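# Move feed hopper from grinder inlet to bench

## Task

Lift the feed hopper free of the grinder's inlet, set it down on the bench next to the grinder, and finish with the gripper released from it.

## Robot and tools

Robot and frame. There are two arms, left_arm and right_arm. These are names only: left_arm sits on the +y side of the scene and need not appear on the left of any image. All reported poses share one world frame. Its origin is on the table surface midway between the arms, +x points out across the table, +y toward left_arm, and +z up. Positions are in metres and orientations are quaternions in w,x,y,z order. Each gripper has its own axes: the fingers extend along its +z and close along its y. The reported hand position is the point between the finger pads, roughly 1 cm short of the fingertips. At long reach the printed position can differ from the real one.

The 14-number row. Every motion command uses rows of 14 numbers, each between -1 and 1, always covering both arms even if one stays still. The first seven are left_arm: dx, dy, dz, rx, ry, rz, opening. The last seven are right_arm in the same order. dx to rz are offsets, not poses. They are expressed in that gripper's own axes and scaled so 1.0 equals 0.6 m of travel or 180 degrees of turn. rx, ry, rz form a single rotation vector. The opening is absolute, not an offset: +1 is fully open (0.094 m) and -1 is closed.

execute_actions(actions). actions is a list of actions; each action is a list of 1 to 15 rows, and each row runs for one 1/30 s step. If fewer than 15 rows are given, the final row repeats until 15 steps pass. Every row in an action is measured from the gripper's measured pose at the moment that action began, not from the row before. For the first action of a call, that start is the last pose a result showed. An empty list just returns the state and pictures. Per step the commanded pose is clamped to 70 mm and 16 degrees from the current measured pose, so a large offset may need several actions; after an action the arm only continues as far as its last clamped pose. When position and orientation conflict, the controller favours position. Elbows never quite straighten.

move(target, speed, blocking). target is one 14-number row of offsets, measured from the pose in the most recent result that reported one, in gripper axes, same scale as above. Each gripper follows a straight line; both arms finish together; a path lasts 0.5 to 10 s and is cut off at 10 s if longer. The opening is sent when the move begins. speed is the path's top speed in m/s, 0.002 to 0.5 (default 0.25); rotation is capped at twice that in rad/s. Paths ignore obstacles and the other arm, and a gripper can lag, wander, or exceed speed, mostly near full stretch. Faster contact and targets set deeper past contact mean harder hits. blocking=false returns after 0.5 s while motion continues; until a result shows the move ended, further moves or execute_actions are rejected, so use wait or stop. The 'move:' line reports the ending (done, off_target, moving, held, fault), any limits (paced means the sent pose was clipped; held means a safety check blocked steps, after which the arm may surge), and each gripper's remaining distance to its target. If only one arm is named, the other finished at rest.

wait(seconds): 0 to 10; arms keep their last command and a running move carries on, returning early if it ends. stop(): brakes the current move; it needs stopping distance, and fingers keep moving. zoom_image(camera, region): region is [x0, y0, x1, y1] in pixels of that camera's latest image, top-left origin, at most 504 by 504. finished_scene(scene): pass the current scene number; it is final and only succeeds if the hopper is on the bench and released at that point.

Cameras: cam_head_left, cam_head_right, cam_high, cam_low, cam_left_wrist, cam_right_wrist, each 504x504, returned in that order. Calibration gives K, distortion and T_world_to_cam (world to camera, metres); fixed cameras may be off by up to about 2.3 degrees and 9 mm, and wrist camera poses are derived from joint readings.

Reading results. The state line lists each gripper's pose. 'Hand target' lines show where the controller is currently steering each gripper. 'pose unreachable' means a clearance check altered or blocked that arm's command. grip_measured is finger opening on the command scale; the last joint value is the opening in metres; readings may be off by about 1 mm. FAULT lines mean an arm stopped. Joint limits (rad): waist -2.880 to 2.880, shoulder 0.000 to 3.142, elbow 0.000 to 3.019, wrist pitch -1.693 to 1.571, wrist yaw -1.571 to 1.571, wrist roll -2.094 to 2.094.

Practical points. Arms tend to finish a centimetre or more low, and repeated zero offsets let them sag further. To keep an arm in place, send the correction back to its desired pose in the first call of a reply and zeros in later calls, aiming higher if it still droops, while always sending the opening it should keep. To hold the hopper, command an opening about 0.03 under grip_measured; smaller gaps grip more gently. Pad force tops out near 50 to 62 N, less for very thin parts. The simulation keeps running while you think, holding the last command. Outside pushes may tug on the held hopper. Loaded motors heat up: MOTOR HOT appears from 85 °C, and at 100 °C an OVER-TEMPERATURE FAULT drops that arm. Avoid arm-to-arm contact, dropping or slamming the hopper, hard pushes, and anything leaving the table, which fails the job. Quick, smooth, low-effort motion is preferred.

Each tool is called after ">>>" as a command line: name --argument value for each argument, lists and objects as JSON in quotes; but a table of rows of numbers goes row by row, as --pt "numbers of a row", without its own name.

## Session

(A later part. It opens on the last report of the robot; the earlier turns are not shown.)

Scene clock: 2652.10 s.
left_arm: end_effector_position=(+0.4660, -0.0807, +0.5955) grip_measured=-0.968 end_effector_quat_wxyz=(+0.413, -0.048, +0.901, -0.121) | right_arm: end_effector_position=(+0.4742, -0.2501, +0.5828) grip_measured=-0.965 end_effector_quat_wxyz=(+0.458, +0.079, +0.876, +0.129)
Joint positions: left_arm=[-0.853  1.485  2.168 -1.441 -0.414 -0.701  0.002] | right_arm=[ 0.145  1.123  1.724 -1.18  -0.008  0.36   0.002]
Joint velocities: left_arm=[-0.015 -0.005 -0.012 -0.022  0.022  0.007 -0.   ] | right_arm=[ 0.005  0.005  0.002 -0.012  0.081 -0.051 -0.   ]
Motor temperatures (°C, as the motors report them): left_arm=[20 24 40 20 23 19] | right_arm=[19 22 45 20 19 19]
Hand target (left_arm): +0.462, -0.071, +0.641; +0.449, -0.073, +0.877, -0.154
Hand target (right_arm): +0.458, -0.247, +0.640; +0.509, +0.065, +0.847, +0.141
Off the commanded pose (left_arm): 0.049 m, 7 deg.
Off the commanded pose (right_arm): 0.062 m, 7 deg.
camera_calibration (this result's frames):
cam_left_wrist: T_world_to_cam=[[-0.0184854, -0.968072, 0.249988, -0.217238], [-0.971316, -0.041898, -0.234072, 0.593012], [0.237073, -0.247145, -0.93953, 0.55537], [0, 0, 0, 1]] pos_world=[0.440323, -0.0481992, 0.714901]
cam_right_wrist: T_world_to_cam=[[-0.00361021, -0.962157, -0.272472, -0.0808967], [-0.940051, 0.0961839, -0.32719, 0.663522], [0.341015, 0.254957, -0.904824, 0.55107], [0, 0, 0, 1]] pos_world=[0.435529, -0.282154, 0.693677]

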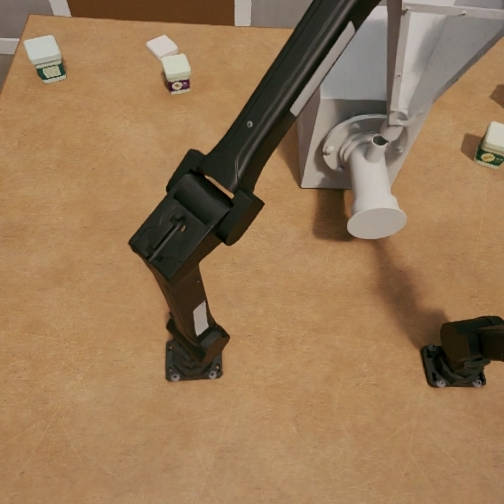

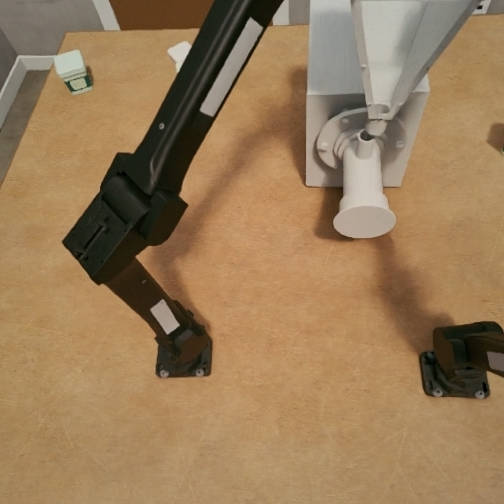

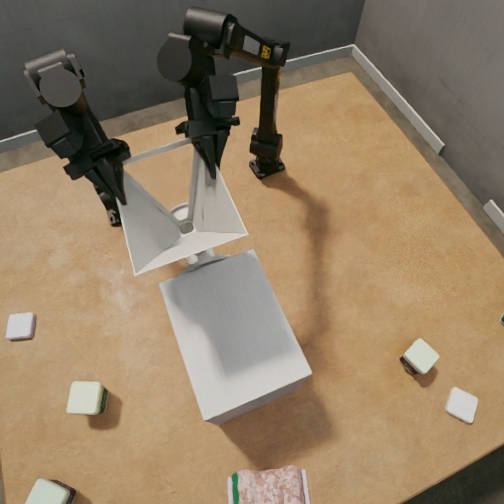

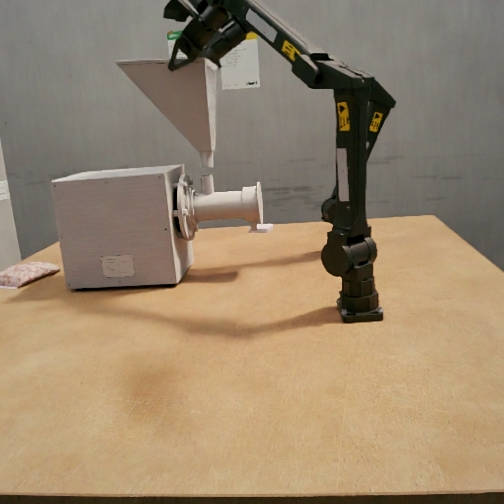

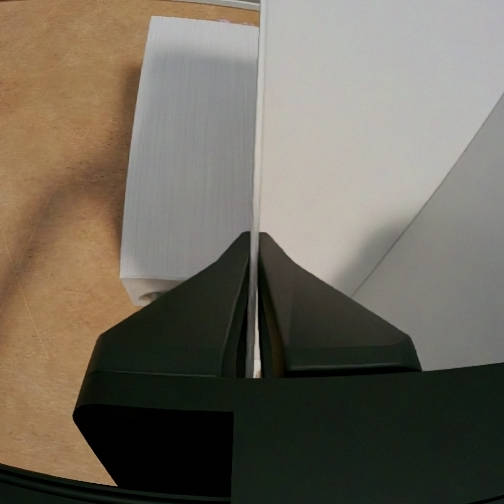

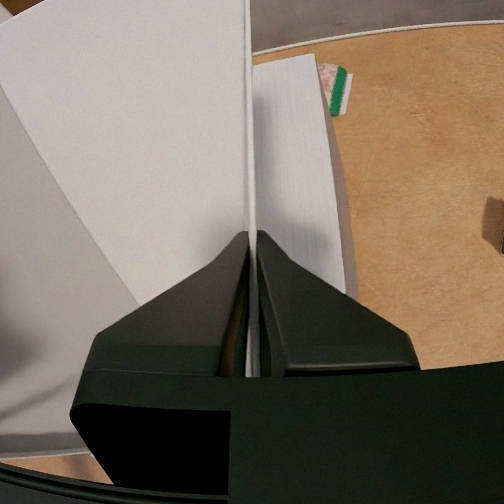

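>>> zoom_image --camera "cam_low" --region '[130, 50, 290, 250]'

Region (130, 50, 290, 250) of cam_low's 504x504 image, scaled by 2.520, with more detail than that image has; it fills the left 403 columns of this view, and the rest is white.

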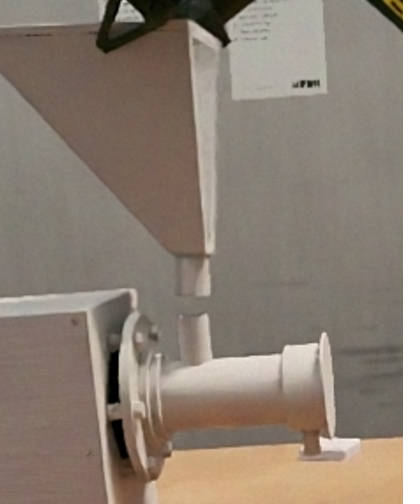

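>>> execute_actions --actions '[[[-0.0726,0.0518,-0.0636,0.0153,-0.0276,-0.0176,-1, -0.041,0.0972,-0.0469,-0.0143,-0.0344,-0.003,-1]],[[-0.0726,0.0518,-0.0636,0.0153,-0.0276,-0.0176,-1, -0.041,0.0972,-0.0469,-0.0143,-0.0344,-0.003,-1]]]'

Scene clock: 2676.20 s.
left_arm: end_effector_position=(+0.4771, -0.0028, +0.6094) grip_measured=-0.967 end_effector_quat_wxyz=(+0.409, -0.024, +0.906, -0.106) | right_arm: end_effector_position=(+0.4811, -0.1693, +0.5857) grip_measured=-0.946 end_effector_quat_wxyz=(+0.474, +0.090, +0.868, +0.118)
Joint positions: left_arm=[-0.679  1.41   2.139 -1.463 -0.284 -0.528  0.002] | right_arm=[ 0.409  1.187  1.765 -1.149  0.254  0.508  0.003]
Joint velocities: left_arm=[ 0.005 -0.015 -0.007  0.002  0.037  0.066 -0.002] | right_arm=[-0.015 -0.015  0.012  0.012 -0.051 -0.007 -0.   ]
Motor temperatures (°C, as the motors report them): left_arm=[20 24 40 20 23 19] | right_arm=[19 22 49 20 19 19]
Hand target (left_arm): +0.469, +0.003, +0.650; +0.447, -0.058, +0.881, -0.146
Hand target (right_arm): +0.467, -0.166, +0.633; +0.514, +0.075, +0.844, +0.136
Off the commanded pose (left_arm): 0.043 m, 8 deg.
Off the commanded pose (right_arm): 0.051 m, 6 deg.
camera_calibration (this result's frames):
cam_left_wrist: T_world_to_cam=[[-0.0476089, -0.977838, 0.203879, -0.103179], [-0.973624, -0.000166766, -0.228157, 0.607868], [0.223134, -0.209363, -0.952039, 0.599457], [0, 0, 0, 1]] pos_world=[0.453164, 0.0247138, 0.730431]
cam_right_wrist: T_world_to_cam=[[-0.0299019, -0.964034, -0.264093, 0.00506984], [-0.925858, 0.126283, -0.356146, 0.678402], [0.376687, 0.233863, -0.896334, 0.505064], [0, 0, 0, 1]] pos_world=[0.438005, -0.198899, 0.695655]

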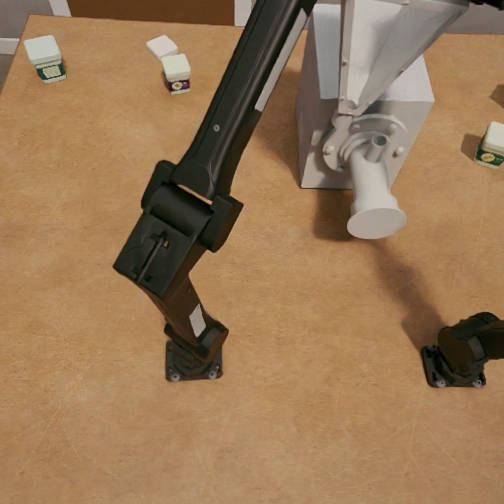

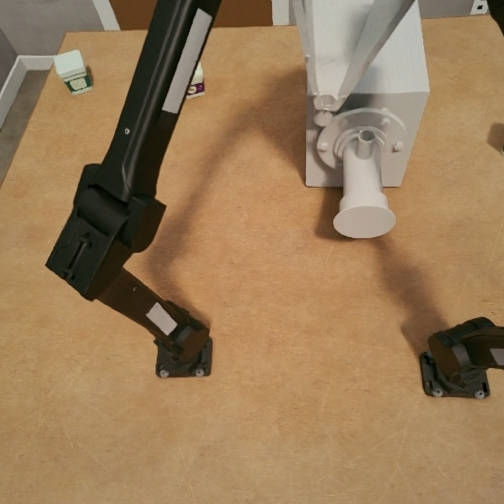

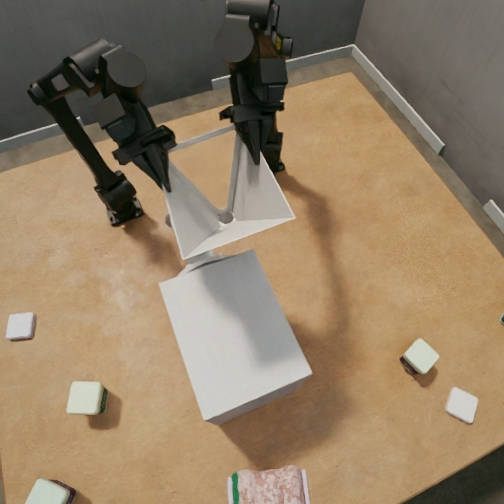

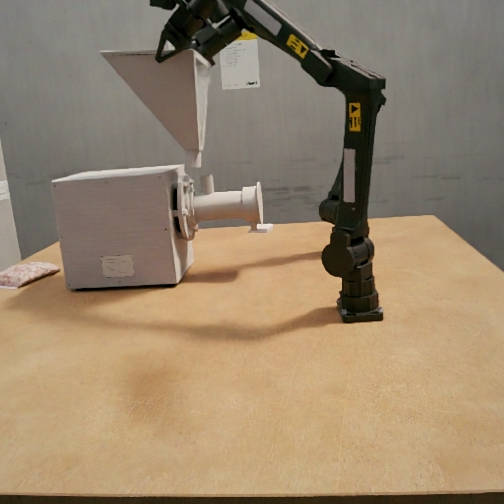

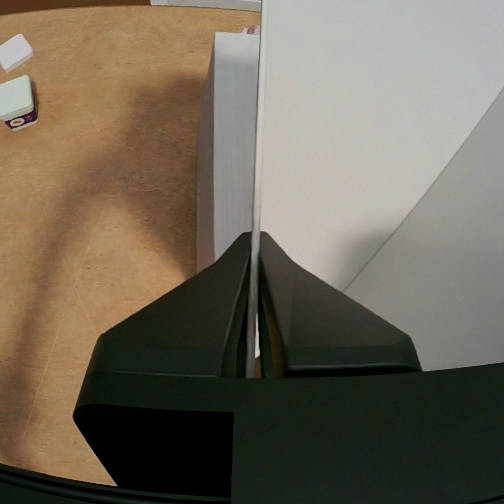

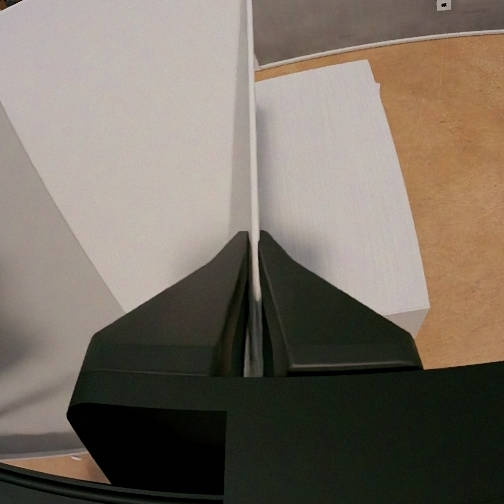

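>>> execute_actions --actions '[[[-0.0287,0.0549,-0.0734,0.023,-0.028,-0.027,-1, -0.0258,0.0893,-0.0704,-0.0143,-0.0344,-0.003,-1]],[[-0.035,0.0549,-0.078,0.02,-0.028,-0.023,-1, -0.0258,0.0893,-0.0704,-0.0143,-0.0344,-0.003,-1]]]'

Scene clock: 2727.97 s.
left_arm: end_effector_position=(+0.4413, +0.0788, +0.6107) grip_measured=-0.968 end_effector_quat_wxyz=(+0.406, -0.020, +0.904, -0.137) | right_arm: end_effector_position=(+0.4430, -0.0860, +0.6000) grip_measured=-0.953 end_effector_quat_wxyz=(+0.510, +0.080, +0.850, +0.103)
Joint positions: left_arm=[-0.486  1.216  1.955 -1.429 -0.082 -0.415  0.002] | right_arm=[ 0.706  1.219  1.799 -1.149  0.553  0.618  0.002]
Joint velocities: left_arm=[-0.015 -0.015  0.002  0.007 -0.022 -0.051 -0.002] | right_arm=[-0.005 -0.005 -0.017 -0.027 -0.066  0.081  0.   ]
Motor temperatures (°C, as the motors report them): left_arm=[20 24 37 20 22 19] | right_arm=[19 22 49 20 20 19]
Hand target (left_arm): +0.438, +0.082, +0.644; +0.442, -0.048, +0.880, -0.166
Hand target (right_arm): +0.434, -0.087, +0.639; +0.538, +0.077, +0.831, +0.121
Off the commanded pose (left_arm): 0.034 m, 7 deg.
Off the commanded pose (right_arm): 0.041 m, 4 deg.
camera_calibration (this result's frames):
cam_left_wrist: T_world_to_cam=[[-0.0787781, -0.963336, 0.256472, -0.0447774], [-0.973698, 0.0191821, -0.227032, 0.571116], [0.213788, -0.267611, -0.93951, 0.62679], [0, 0, 0, 1]] pos_world=[0.418567, 0.113645, 0.730022]
cam_right_wrist: T_world_to_cam=[[-0.0194867, -0.973234, -0.228988, 0.0615701], [-0.893214, 0.119849, -0.433365, 0.668985], [0.44921, 0.19609, -0.871641, 0.462521], [0, 0, 0, 1]] pos_world=[0.390977, -0.110951, 0.707166]

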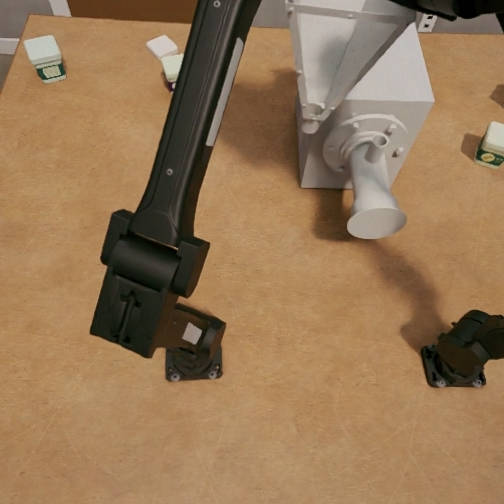

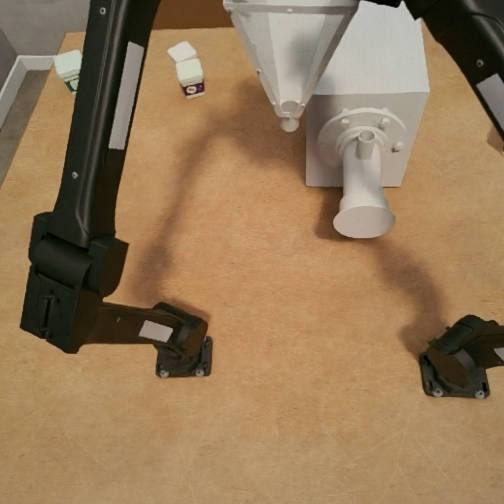

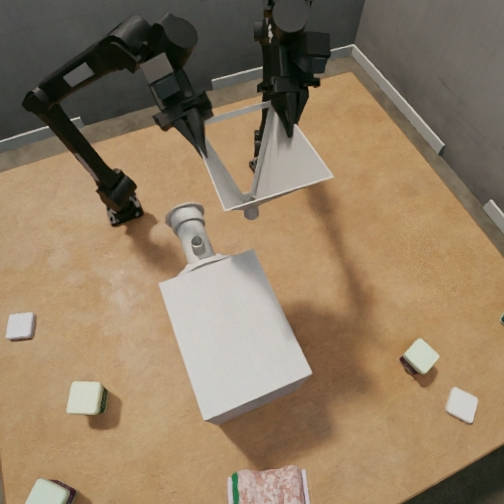

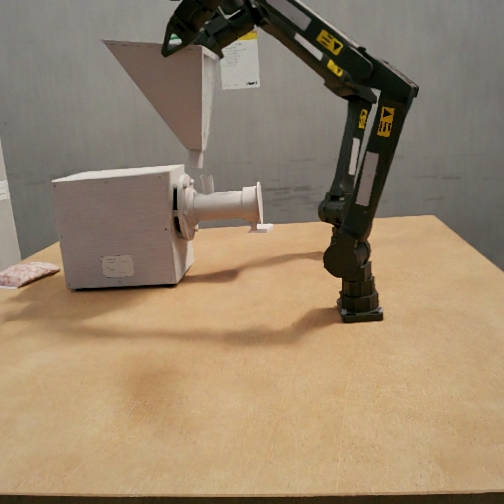

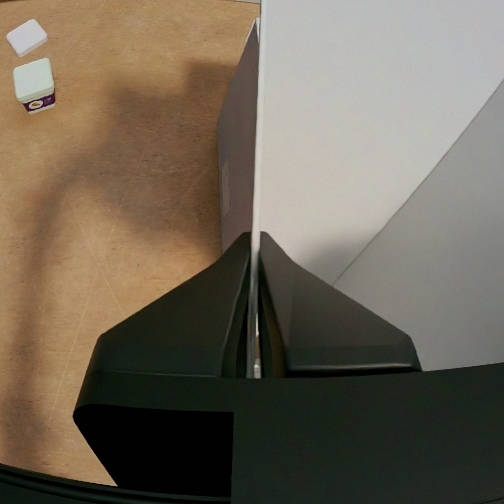

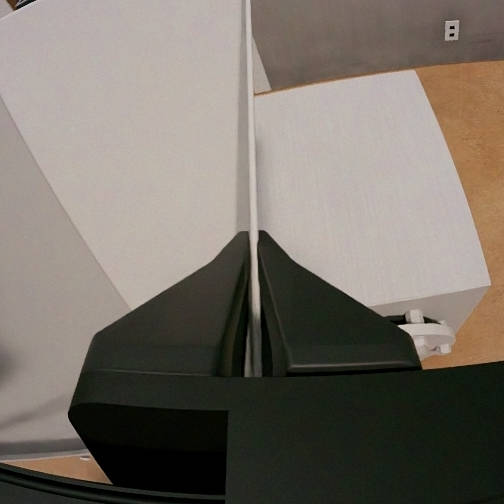

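>>> execute_actions --actions '[[[-0.0061,0.0582,-0.0567,0.0153,-0.0276,-0.0176,-1, 0.0042,0.0755,-0.0419,0.003,-0.012,0.004,-1]],[[-0.0061,0.0582,-0.0567,0.0153,-0.0276,-0.0176,-1, 0.0042,0.0755,-0.0419,-0.005,-0.015,0.0,-1]]]'

Scene clock: 2758.73 s.
left_arm: end_effector_position=(+0.4108, +0.1621, +0.5636) grip_measured=-0.967 end_effector_quat_wxyz=(+0.388, -0.025, +0.907, -0.160) | right_arm: end_effector_position=(+0.4079, +0.0004, +0.5647) grip_measured=-0.943 end_effector_quat_wxyz=(+0.502, +0.066, +0.860, +0.057)
Joint positions: left_arm=[-0.184  1.033  1.69  -1.378  0.196 -0.25   0.002] | right_arm=[ 0.95   1.341  1.848 -1.271  0.785  0.784  0.003]
Joint velocities: left_arm=[ 0.005 -0.005 -0.002  0.007 -0.051  0.007 -0.   ] | right_arm=[-0.005  0.005  0.007 -0.012  0.007  0.037 -0.001]
Motor temperatures (°C, as the motors report them): left_arm=[20 23 37 20 21 19] | right_arm=[19 22 49 20 20 19]
Hand target (left_arm): +0.404, +0.162, +0.601; +0.431, -0.040, +0.884, -0.178
Hand target (right_arm): +0.402, -0.001, +0.601; +0.523, +0.074, +0.845, +0.080
Off the commanded pose (left_arm): 0.039 m, 6 deg.
Off the commanded pose (right_arm): 0.038 m, 4 deg.
camera_calibration (this result's frames):
cam_left_wrist: T_world_to_cam=[[-0.0850844, -0.949207, 0.302931, 0.0192035], [-0.980688, 0.0260457, -0.193834, 0.512234], [0.176099, -0.313574, -0.933092, 0.630739], [0, 0, 0, 1]] pos_world=[0.392903, 0.20267, 0.682009]
cam_right_wrist: T_world_to_cam=[[-0.0431579, -0.989856, -0.13536, 0.093677], [-0.903325, 0.096539, -0.417952, 0.607445], [0.42678, 0.104236, -0.898328, 0.45489], [0, 0, 0, 1]] pos_world=[0.358626, -0.0133315, 0.675204]

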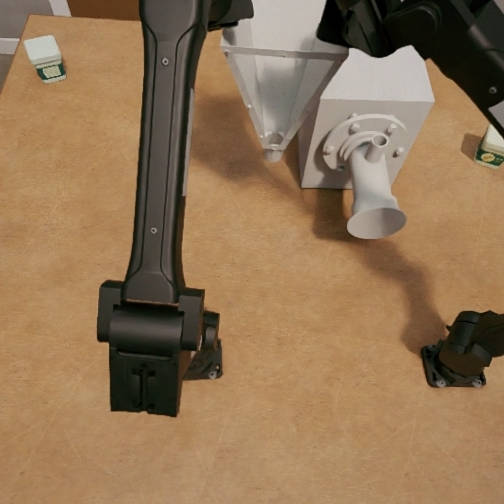

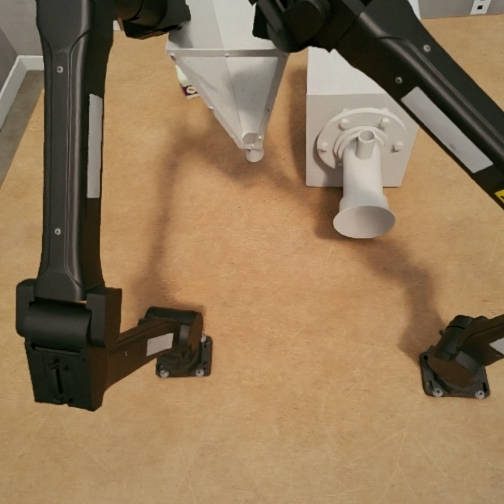

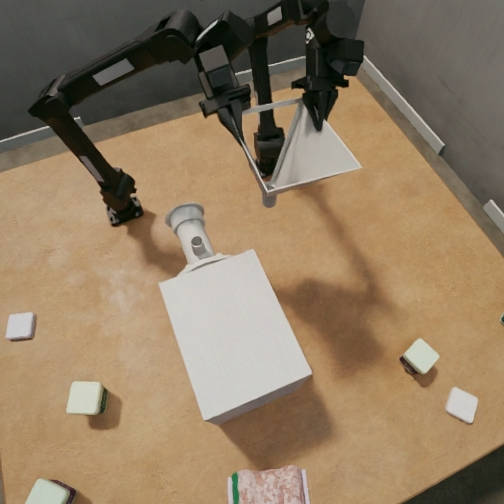

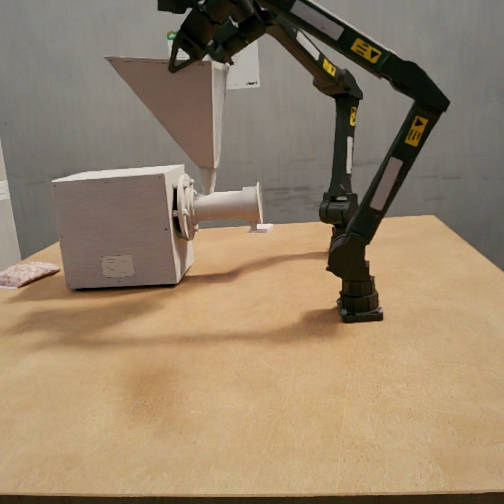

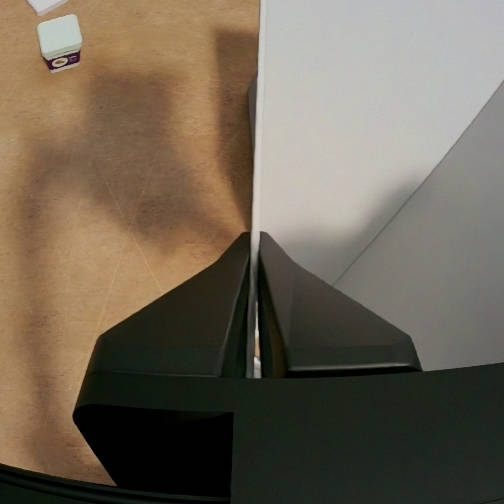

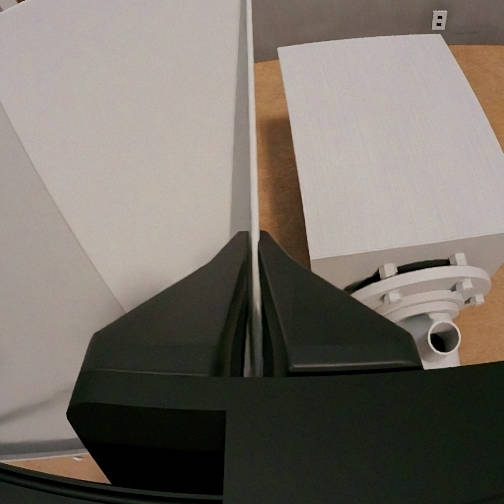

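>>> execute_actions --actions '[[[0.0174,0.0510,-0.0354,0.008,-0.022,-0.009,-1, 0.0299,0.0515,-0.0249,-0.026,-0.014,0.038,-1]],[[0.0174,0.0510,-0.0354,0.008,-0.022,-0.009,-1, 0.0299,0.0515,-0.0249,-0.018,-0.014,0.024,-1]]]'

Scene clock: 2789.57 s.
left_arm: end_effector_position=(+0.3810, +0.2287, +0.4927) grip_measured=-0.970 end_effector_quat_wxyz=(+0.376, -0.030, +0.908, -0.179) | right_arm: end_effector_position=(+0.3760, +0.0693, +0.4990) grip_measured=-0.966 end_effector_quat_wxyz=(+0.497, +0.075, +0.859, +0.097)
Joint positions: left_arm=[ 0.131  0.897  1.417 -1.334  0.456 -0.041  0.001] | right_arm=[ 1.089  1.366  1.69  -1.138  0.835  0.944  0.002]
Joint velocities: left_arm=[ 0.005 -0.015 -0.012 -0.002  0.095 -0.022  0.   ] | right_arm=[ 0.015 -0.005  0.002 -0.007 -0.007 -0.051 -0.   ]
Motor temperatures (°C, as the motors report them): left_arm=[20 23 37 20 21 19] | right_arm=[19 22 49 20 21 19]
Hand target (left_arm): +0.375, +0.227, +0.524; +0.410, -0.039, +0.892, -0.185
Hand target (right_arm): +0.371, +0.066, +0.531; +0.515, +0.098, +0.841, +0.131
Off the commanded pose (left_arm): 0.033 m, 4 deg.
Off the commanded pose (right_arm): 0.033 m, 6 deg.
camera_calibration (this result's frames):
cam_left_wrist: T_world_to_cam=[[-0.0858525, -0.936055, 0.341219, 0.0797307], [-0.984639, 0.0274514, -0.172434, 0.458139], [0.152041, -0.350781, -0.924033, 0.603885], [0, 0, 0, 1]] pos_world=[0.366131, 0.273887, 0.609802]
cam_right_wrist: T_world_to_cam=[[-0.0193075, -0.976916, -0.212751, 0.180308], [-0.907399, 0.106473, -0.406558, 0.539681], [0.419825, 0.185201, -0.888508, 0.394429], [0, 0, 0, 1]] pos_world=[0.327597, 0.0456359, 0.608226]

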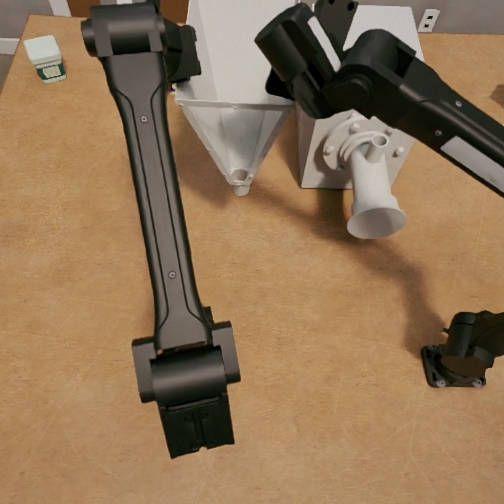

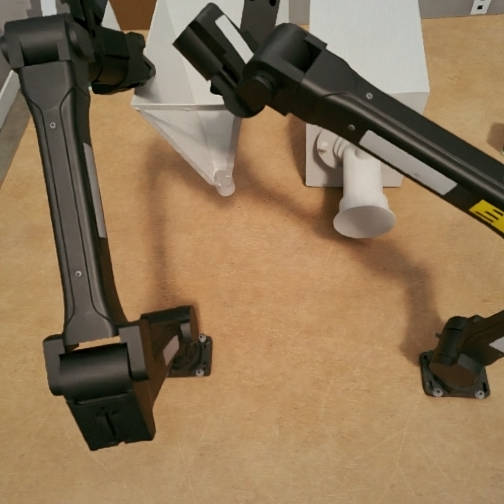

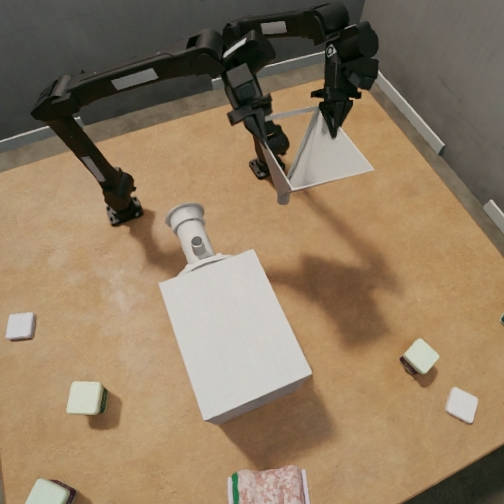

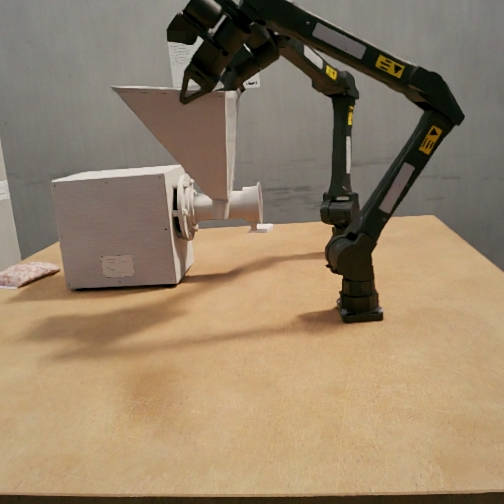

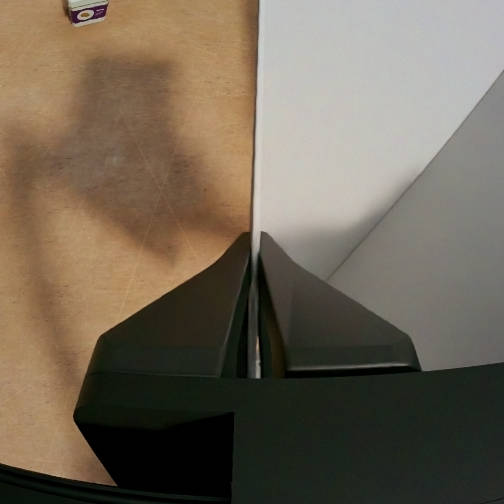

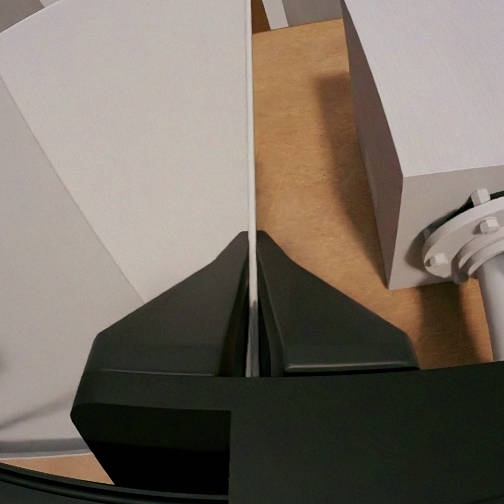

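>>> execute_actions --actions '[[[0.0255,0.0042,-0.003,-0.004,0.0,0.005,-1, 0.0326,-0.0123,-0.004,-0.019,0.0,0.033,-1]],[[0.0255,0.0042,-0.003,0.0,0.0,0.0,-1, 0.0326,-0.0123,-0.004,-0.015,0.0,0.026,-1]]]'

Scene clock: 2818.50 s.
left_arm: end_effector_position=(+0.3599, +0.2284, +0.3953) grip_measured=-0.970 end_effector_quat_wxyz=(+0.291, -0.014, +0.942, -0.169) | right_arm: end_effector_position=(+0.3528, +0.0683, +0.3962) grip_measured=-0.967 end_effector_quat_wxyz=(+0.451, +0.090, +0.880, +0.124)
Joint positions: left_arm=[ 0.133  0.859  1.205 -1.365  0.432  0.056  0.001] | right_arm=[ 1.11   1.293  1.39  -0.979  0.753  1.065  0.002]
Joint velocities: left_arm=[-0.005 -0.015 -0.012 -0.002 -0.007 -0.051 -0.001] | right_arm=[-0.024 -0.015  0.002  0.027  0.007 -0.037 -0.   ]
Motor temperatures (°C, as the motors report them): left_arm=[20 23 37 20 21 19] | right_arm=[19 23 47 20 22 19]
Hand target (left_arm): +0.358, +0.230, +0.434; +0.336, -0.019, +0.927, -0.169
Hand target (right_arm): +0.352, +0.067, +0.429; +0.469, +0.110, +0.863, +0.155
Off the commanded pose (left_arm): 0.040 m, 5 deg.
Off the commanded pose (right_arm): 0.033 m, 5 deg.
camera_calibration (this result's frames):
cam_left_wrist: T_world_to_cam=[[-0.0785027, -0.944025, 0.320398, 0.118343], [-0.996459, 0.0840161, 0.0033977, 0.342388], [-0.0301261, -0.318997, -0.947277, 0.584465], [0, 0, 0, 1]] pos_world=[0.368073, 0.269395, 0.51457]
cam_right_wrist: T_world_to_cam=[[-0.0311854, -0.961333, -0.273617, 0.184309], [-0.943999, 0.118291, -0.308016, 0.449935], [0.328472, 0.248689, -0.911186, 0.34984], [0, 0, 0, 1]] pos_world=[0.315573, 0.0369578, 0.507787]

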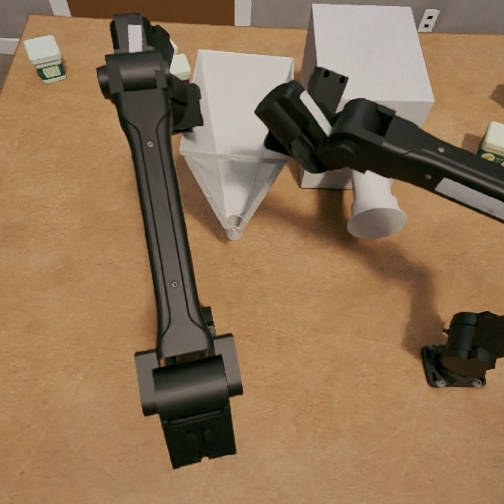

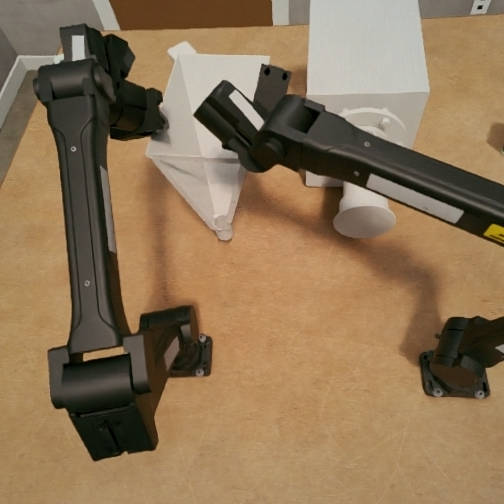

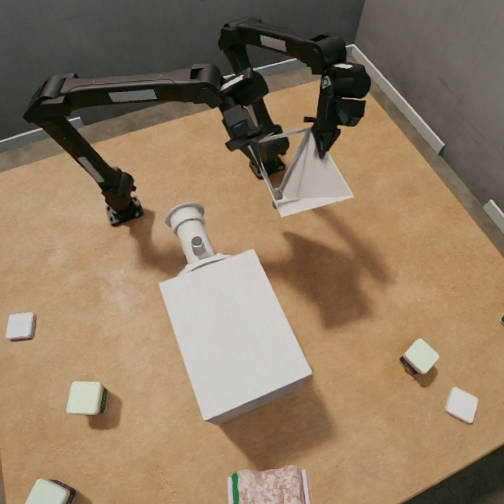

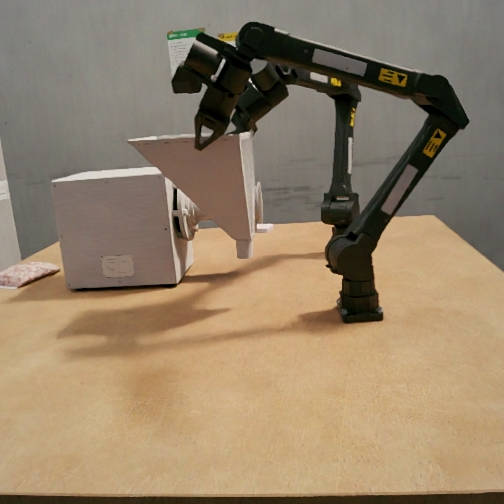

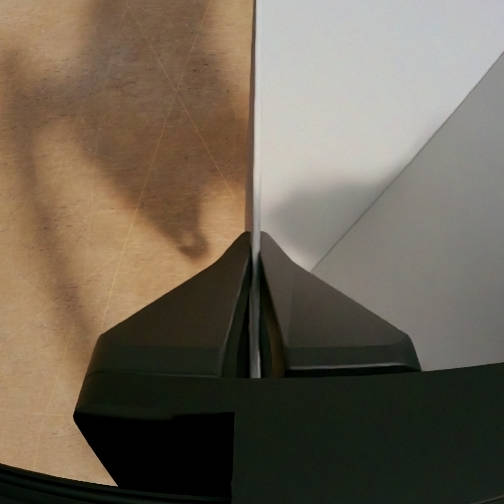

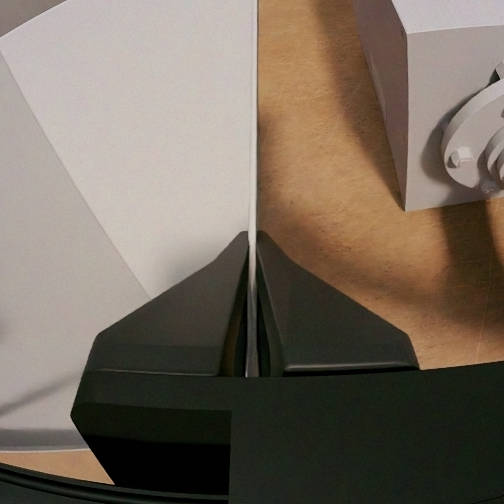

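>>> zoom_image --camera "cam_low" --region '[110, 110, 310, 330]'

Region (110, 110, 310, 330) of cam_low's 504x504 image, scaled by 2.291, with more detail than that image has; it fills the left 458 columns of this view, and the rest is white.

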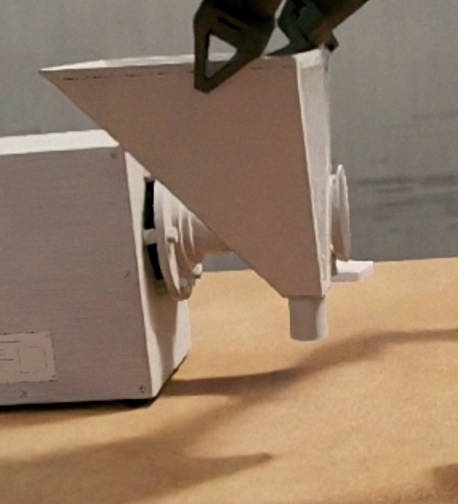

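>>> execute_actions --actions '[[[0.0208,-0.0018,-0.0138,-0.004,-0.025,0.002,-1, 0.0235,-0.0047,-0.0138,-0.012,0.0,0.02,-1]],[[0.0208,-0.0018,-0.0138,0.0,-0.025,0.0,-1, 0.0235,-0.0047,-0.0138,-0.012,0.0,0.02,-1]]]'

Scene clock: 2874.27 s.
left_arm: end_effector_position=(+0.3207, +0.2251, +0.3153) grip_measured=-0.970 end_effector_quat_wxyz=(+0.266, -0.026, +0.950, -0.164) | right_arm: end_effector_position=(+0.3168, +0.0637, +0.3176) grip_measured=-0.967 end_effector_quat_wxyz=(+0.415, +0.086, +0.898, +0.117)
Joint positions: left_arm=[ 0.14   0.727  0.953 -1.3    0.414  0.056  0.001] | right_arm=[ 1.168  1.268  1.205 -0.934  0.725  1.169  0.002]
Joint velocities: left_arm=[-0.005  0.005  0.012  0.007  0.037 -0.037 -0.001] | right_arm=[-0.005 -0.005 -0.007 -0.017 -0.051 -0.007  0.   ]
Motor temperatures (°C, as the motors report them): left_arm=[20 22 39 20 21 19] | right_arm=[19 23 47 20 22 19]
Hand target (left_arm): +0.324, +0.227, +0.354; +0.316, -0.025, +0.935, -0.162
Hand target (right_arm): +0.320, +0.066, +0.349; +0.429, +0.108, +0.884, +0.150
Off the commanded pose (left_arm): 0.040 m, 6 deg.
Off the commanded pose (right_arm): 0.032 m, 5 deg.
camera_calibration (this result's frames):
cam_left_wrist: T_world_to_cam=[[-0.044669, -0.946335, 0.320086, 0.127512], [-0.995891, 0.067448, 0.0604306, 0.289425], [-0.0787767, -0.316071, -0.945459, 0.520797], [0, 0, 0, 1]] pos_world=[0.334958, 0.265757, 0.434088]
cam_right_wrist: T_world_to_cam=[[-0.0403346, -0.965607, -0.256858, 0.155093], [-0.967156, 0.102297, -0.232692, 0.376763], [0.250965, 0.239036, -0.938018, 0.324885], [0, 0, 0, 1]] pos_world=[0.289109, 0.0335575, 0.432254]

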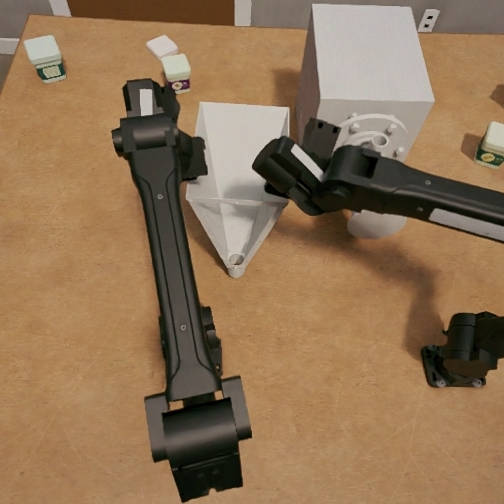

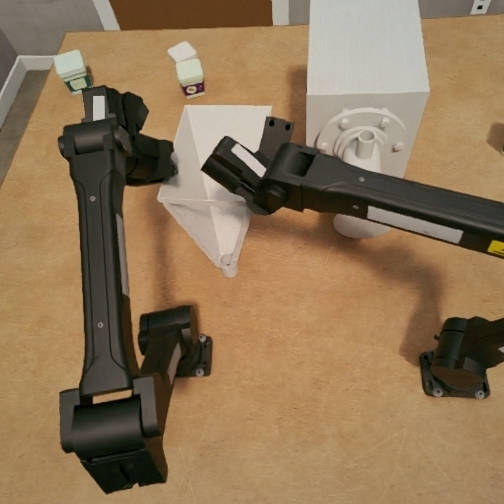

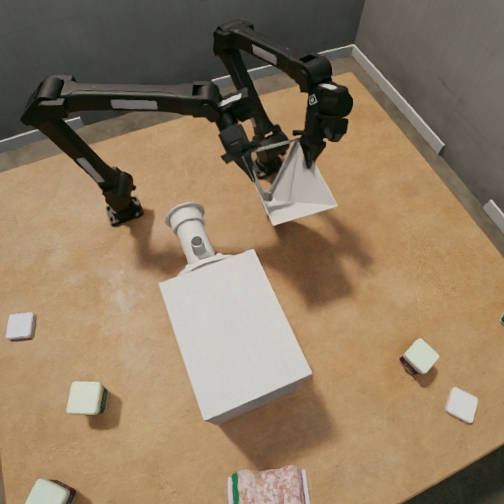

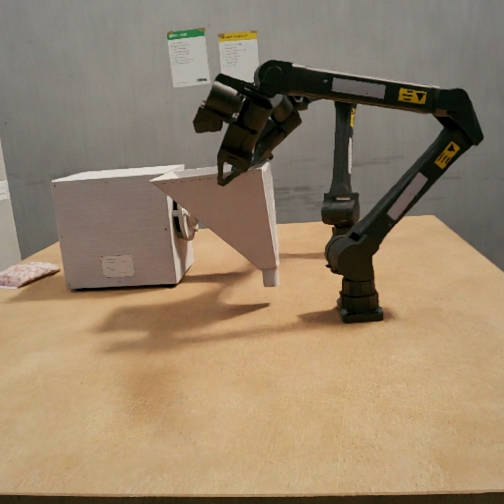

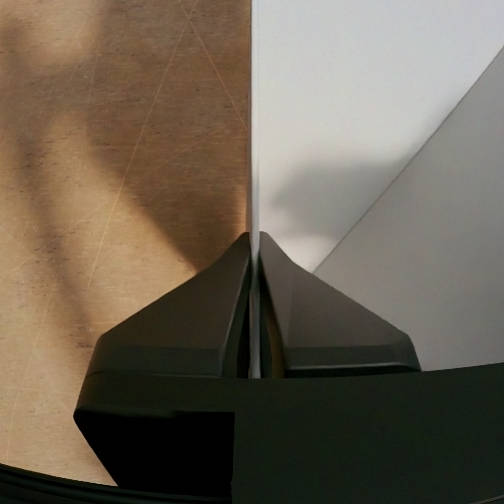

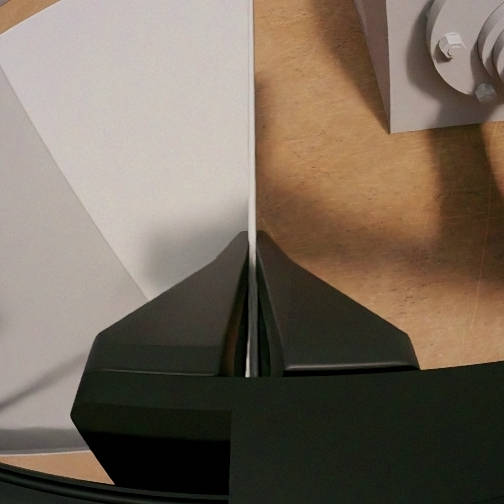

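>>> zoom_image --camera "cam_low" --region '[140, 150, 340, 330]'

Region (140, 150, 340, 330) of cam_low's 504x504 image, scaled by 2.520, with more detail than that image has; it fills the top 454 rows of this view, and the rest is white.

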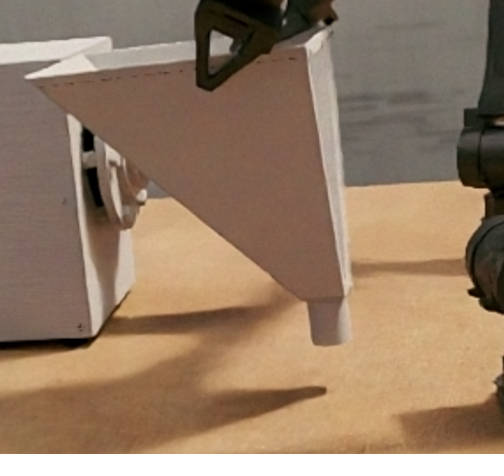

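>>> execute_actions --actions '[[[-0.0209,-0.0107,-0.0243,0.0,-0.022,0.0,-1, -0.0181,0.0096,-0.0093,-0.012,0.0,0.02,-1]]]'

Scene clock: 2922.10 s.
left_arm: end_effector_position=(+0.3174, +0.2251, +0.3031) grip_measured=-0.970 end_effector_quat_wxyz=(+0.254, -0.031, +0.952, -0.165) | right_arm: end_effector_position=(+0.3136, +0.0637, +0.3065) grip_measured=-0.967 end_effector_quat_wxyz=(+0.400, +0.085, +0.904, +0.120)
Joint positions: left_arm=[ 0.14   0.725  0.927 -1.299  0.409  0.052  0.001] | right_arm=[ 1.166  1.268  1.186 -0.927  0.693  1.178  0.002]
Joint velocities: left_arm=[ 0.005  0.005 -0.022 -0.007  0.037 -0.022 -0.001] | right_arm=[-0.005 -0.005 -0.037  0.007  0.007 -0.081 -0.001]
Motor temperatures (°C, as the motors report them): left_arm=[20 22 39 20 21 19] | right_arm=[19 23 47 19 22 19]
Hand target (left_arm): +0.322, +0.225, +0.335; +0.298, -0.031, +0.940, -0.164
Hand target (right_arm): +0.319, +0.065, +0.331; +0.412, +0.107, +0.893, +0.147
Off the commanded pose (left_arm): 0.033 m, 5 deg.
Off the commanded pose (right_arm): 0.025 m, 4 deg.
camera_calibration (this result's frames):
cam_left_wrist: T_world_to_cam=[[-0.0310287, -0.945608, 0.323825, 0.125721], [-0.99449, 0.0616659, 0.0847805, 0.2804], [-0.100138, -0.31941, -0.942311, 0.515616], [0, 0, 0, 1]] pos_world=[0.334389, 0.266285, 0.421386]
cam_right_wrist: T_world_to_cam=[[-0.0397491, -0.964438, -0.261302, 0.153259], [-0.974556, 0.0951517, -0.202946, 0.364722], [0.220593, 0.246586, -0.943681, 0.326075], [0, 0, 0, 1]] pos_world=[0.289604, 0.0326988, 0.421777]

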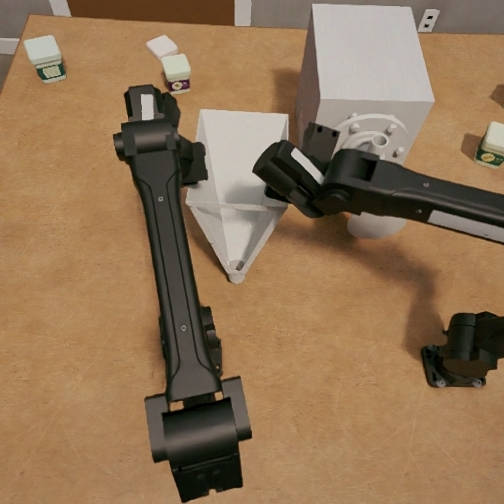

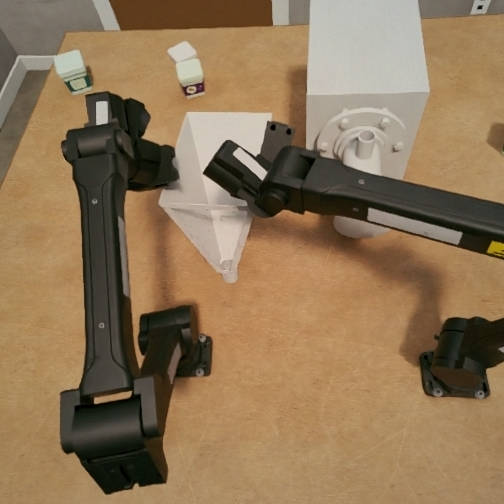

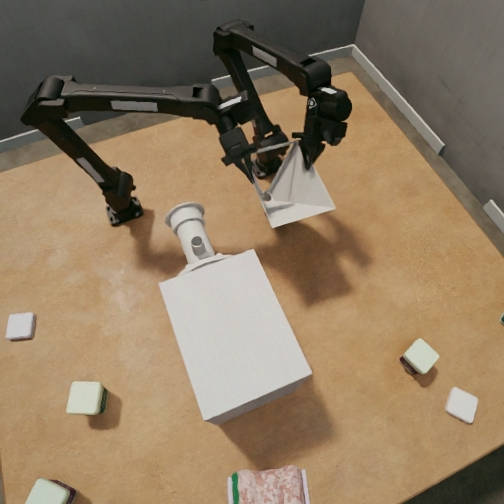

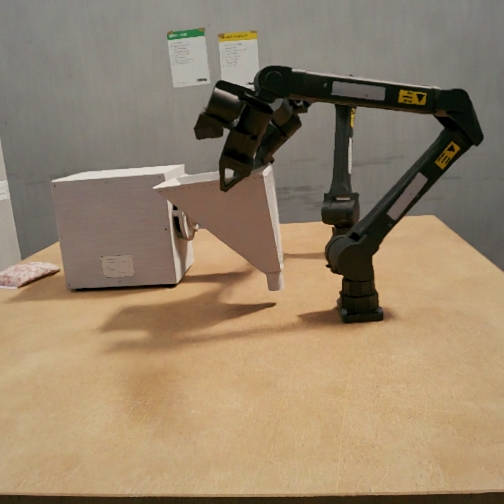

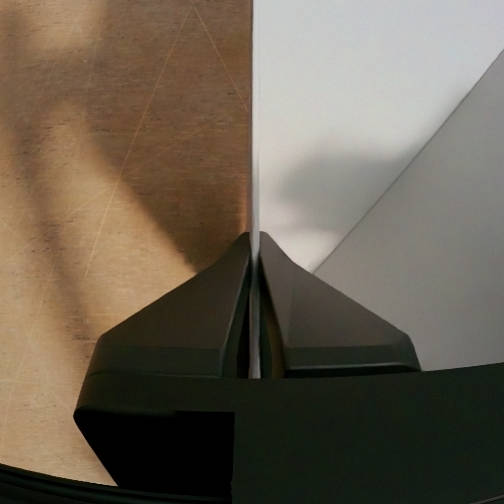

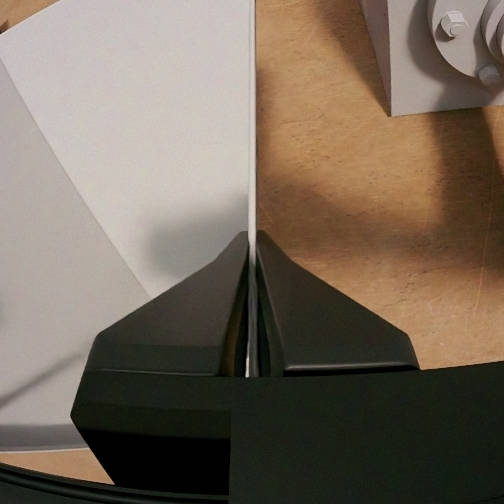

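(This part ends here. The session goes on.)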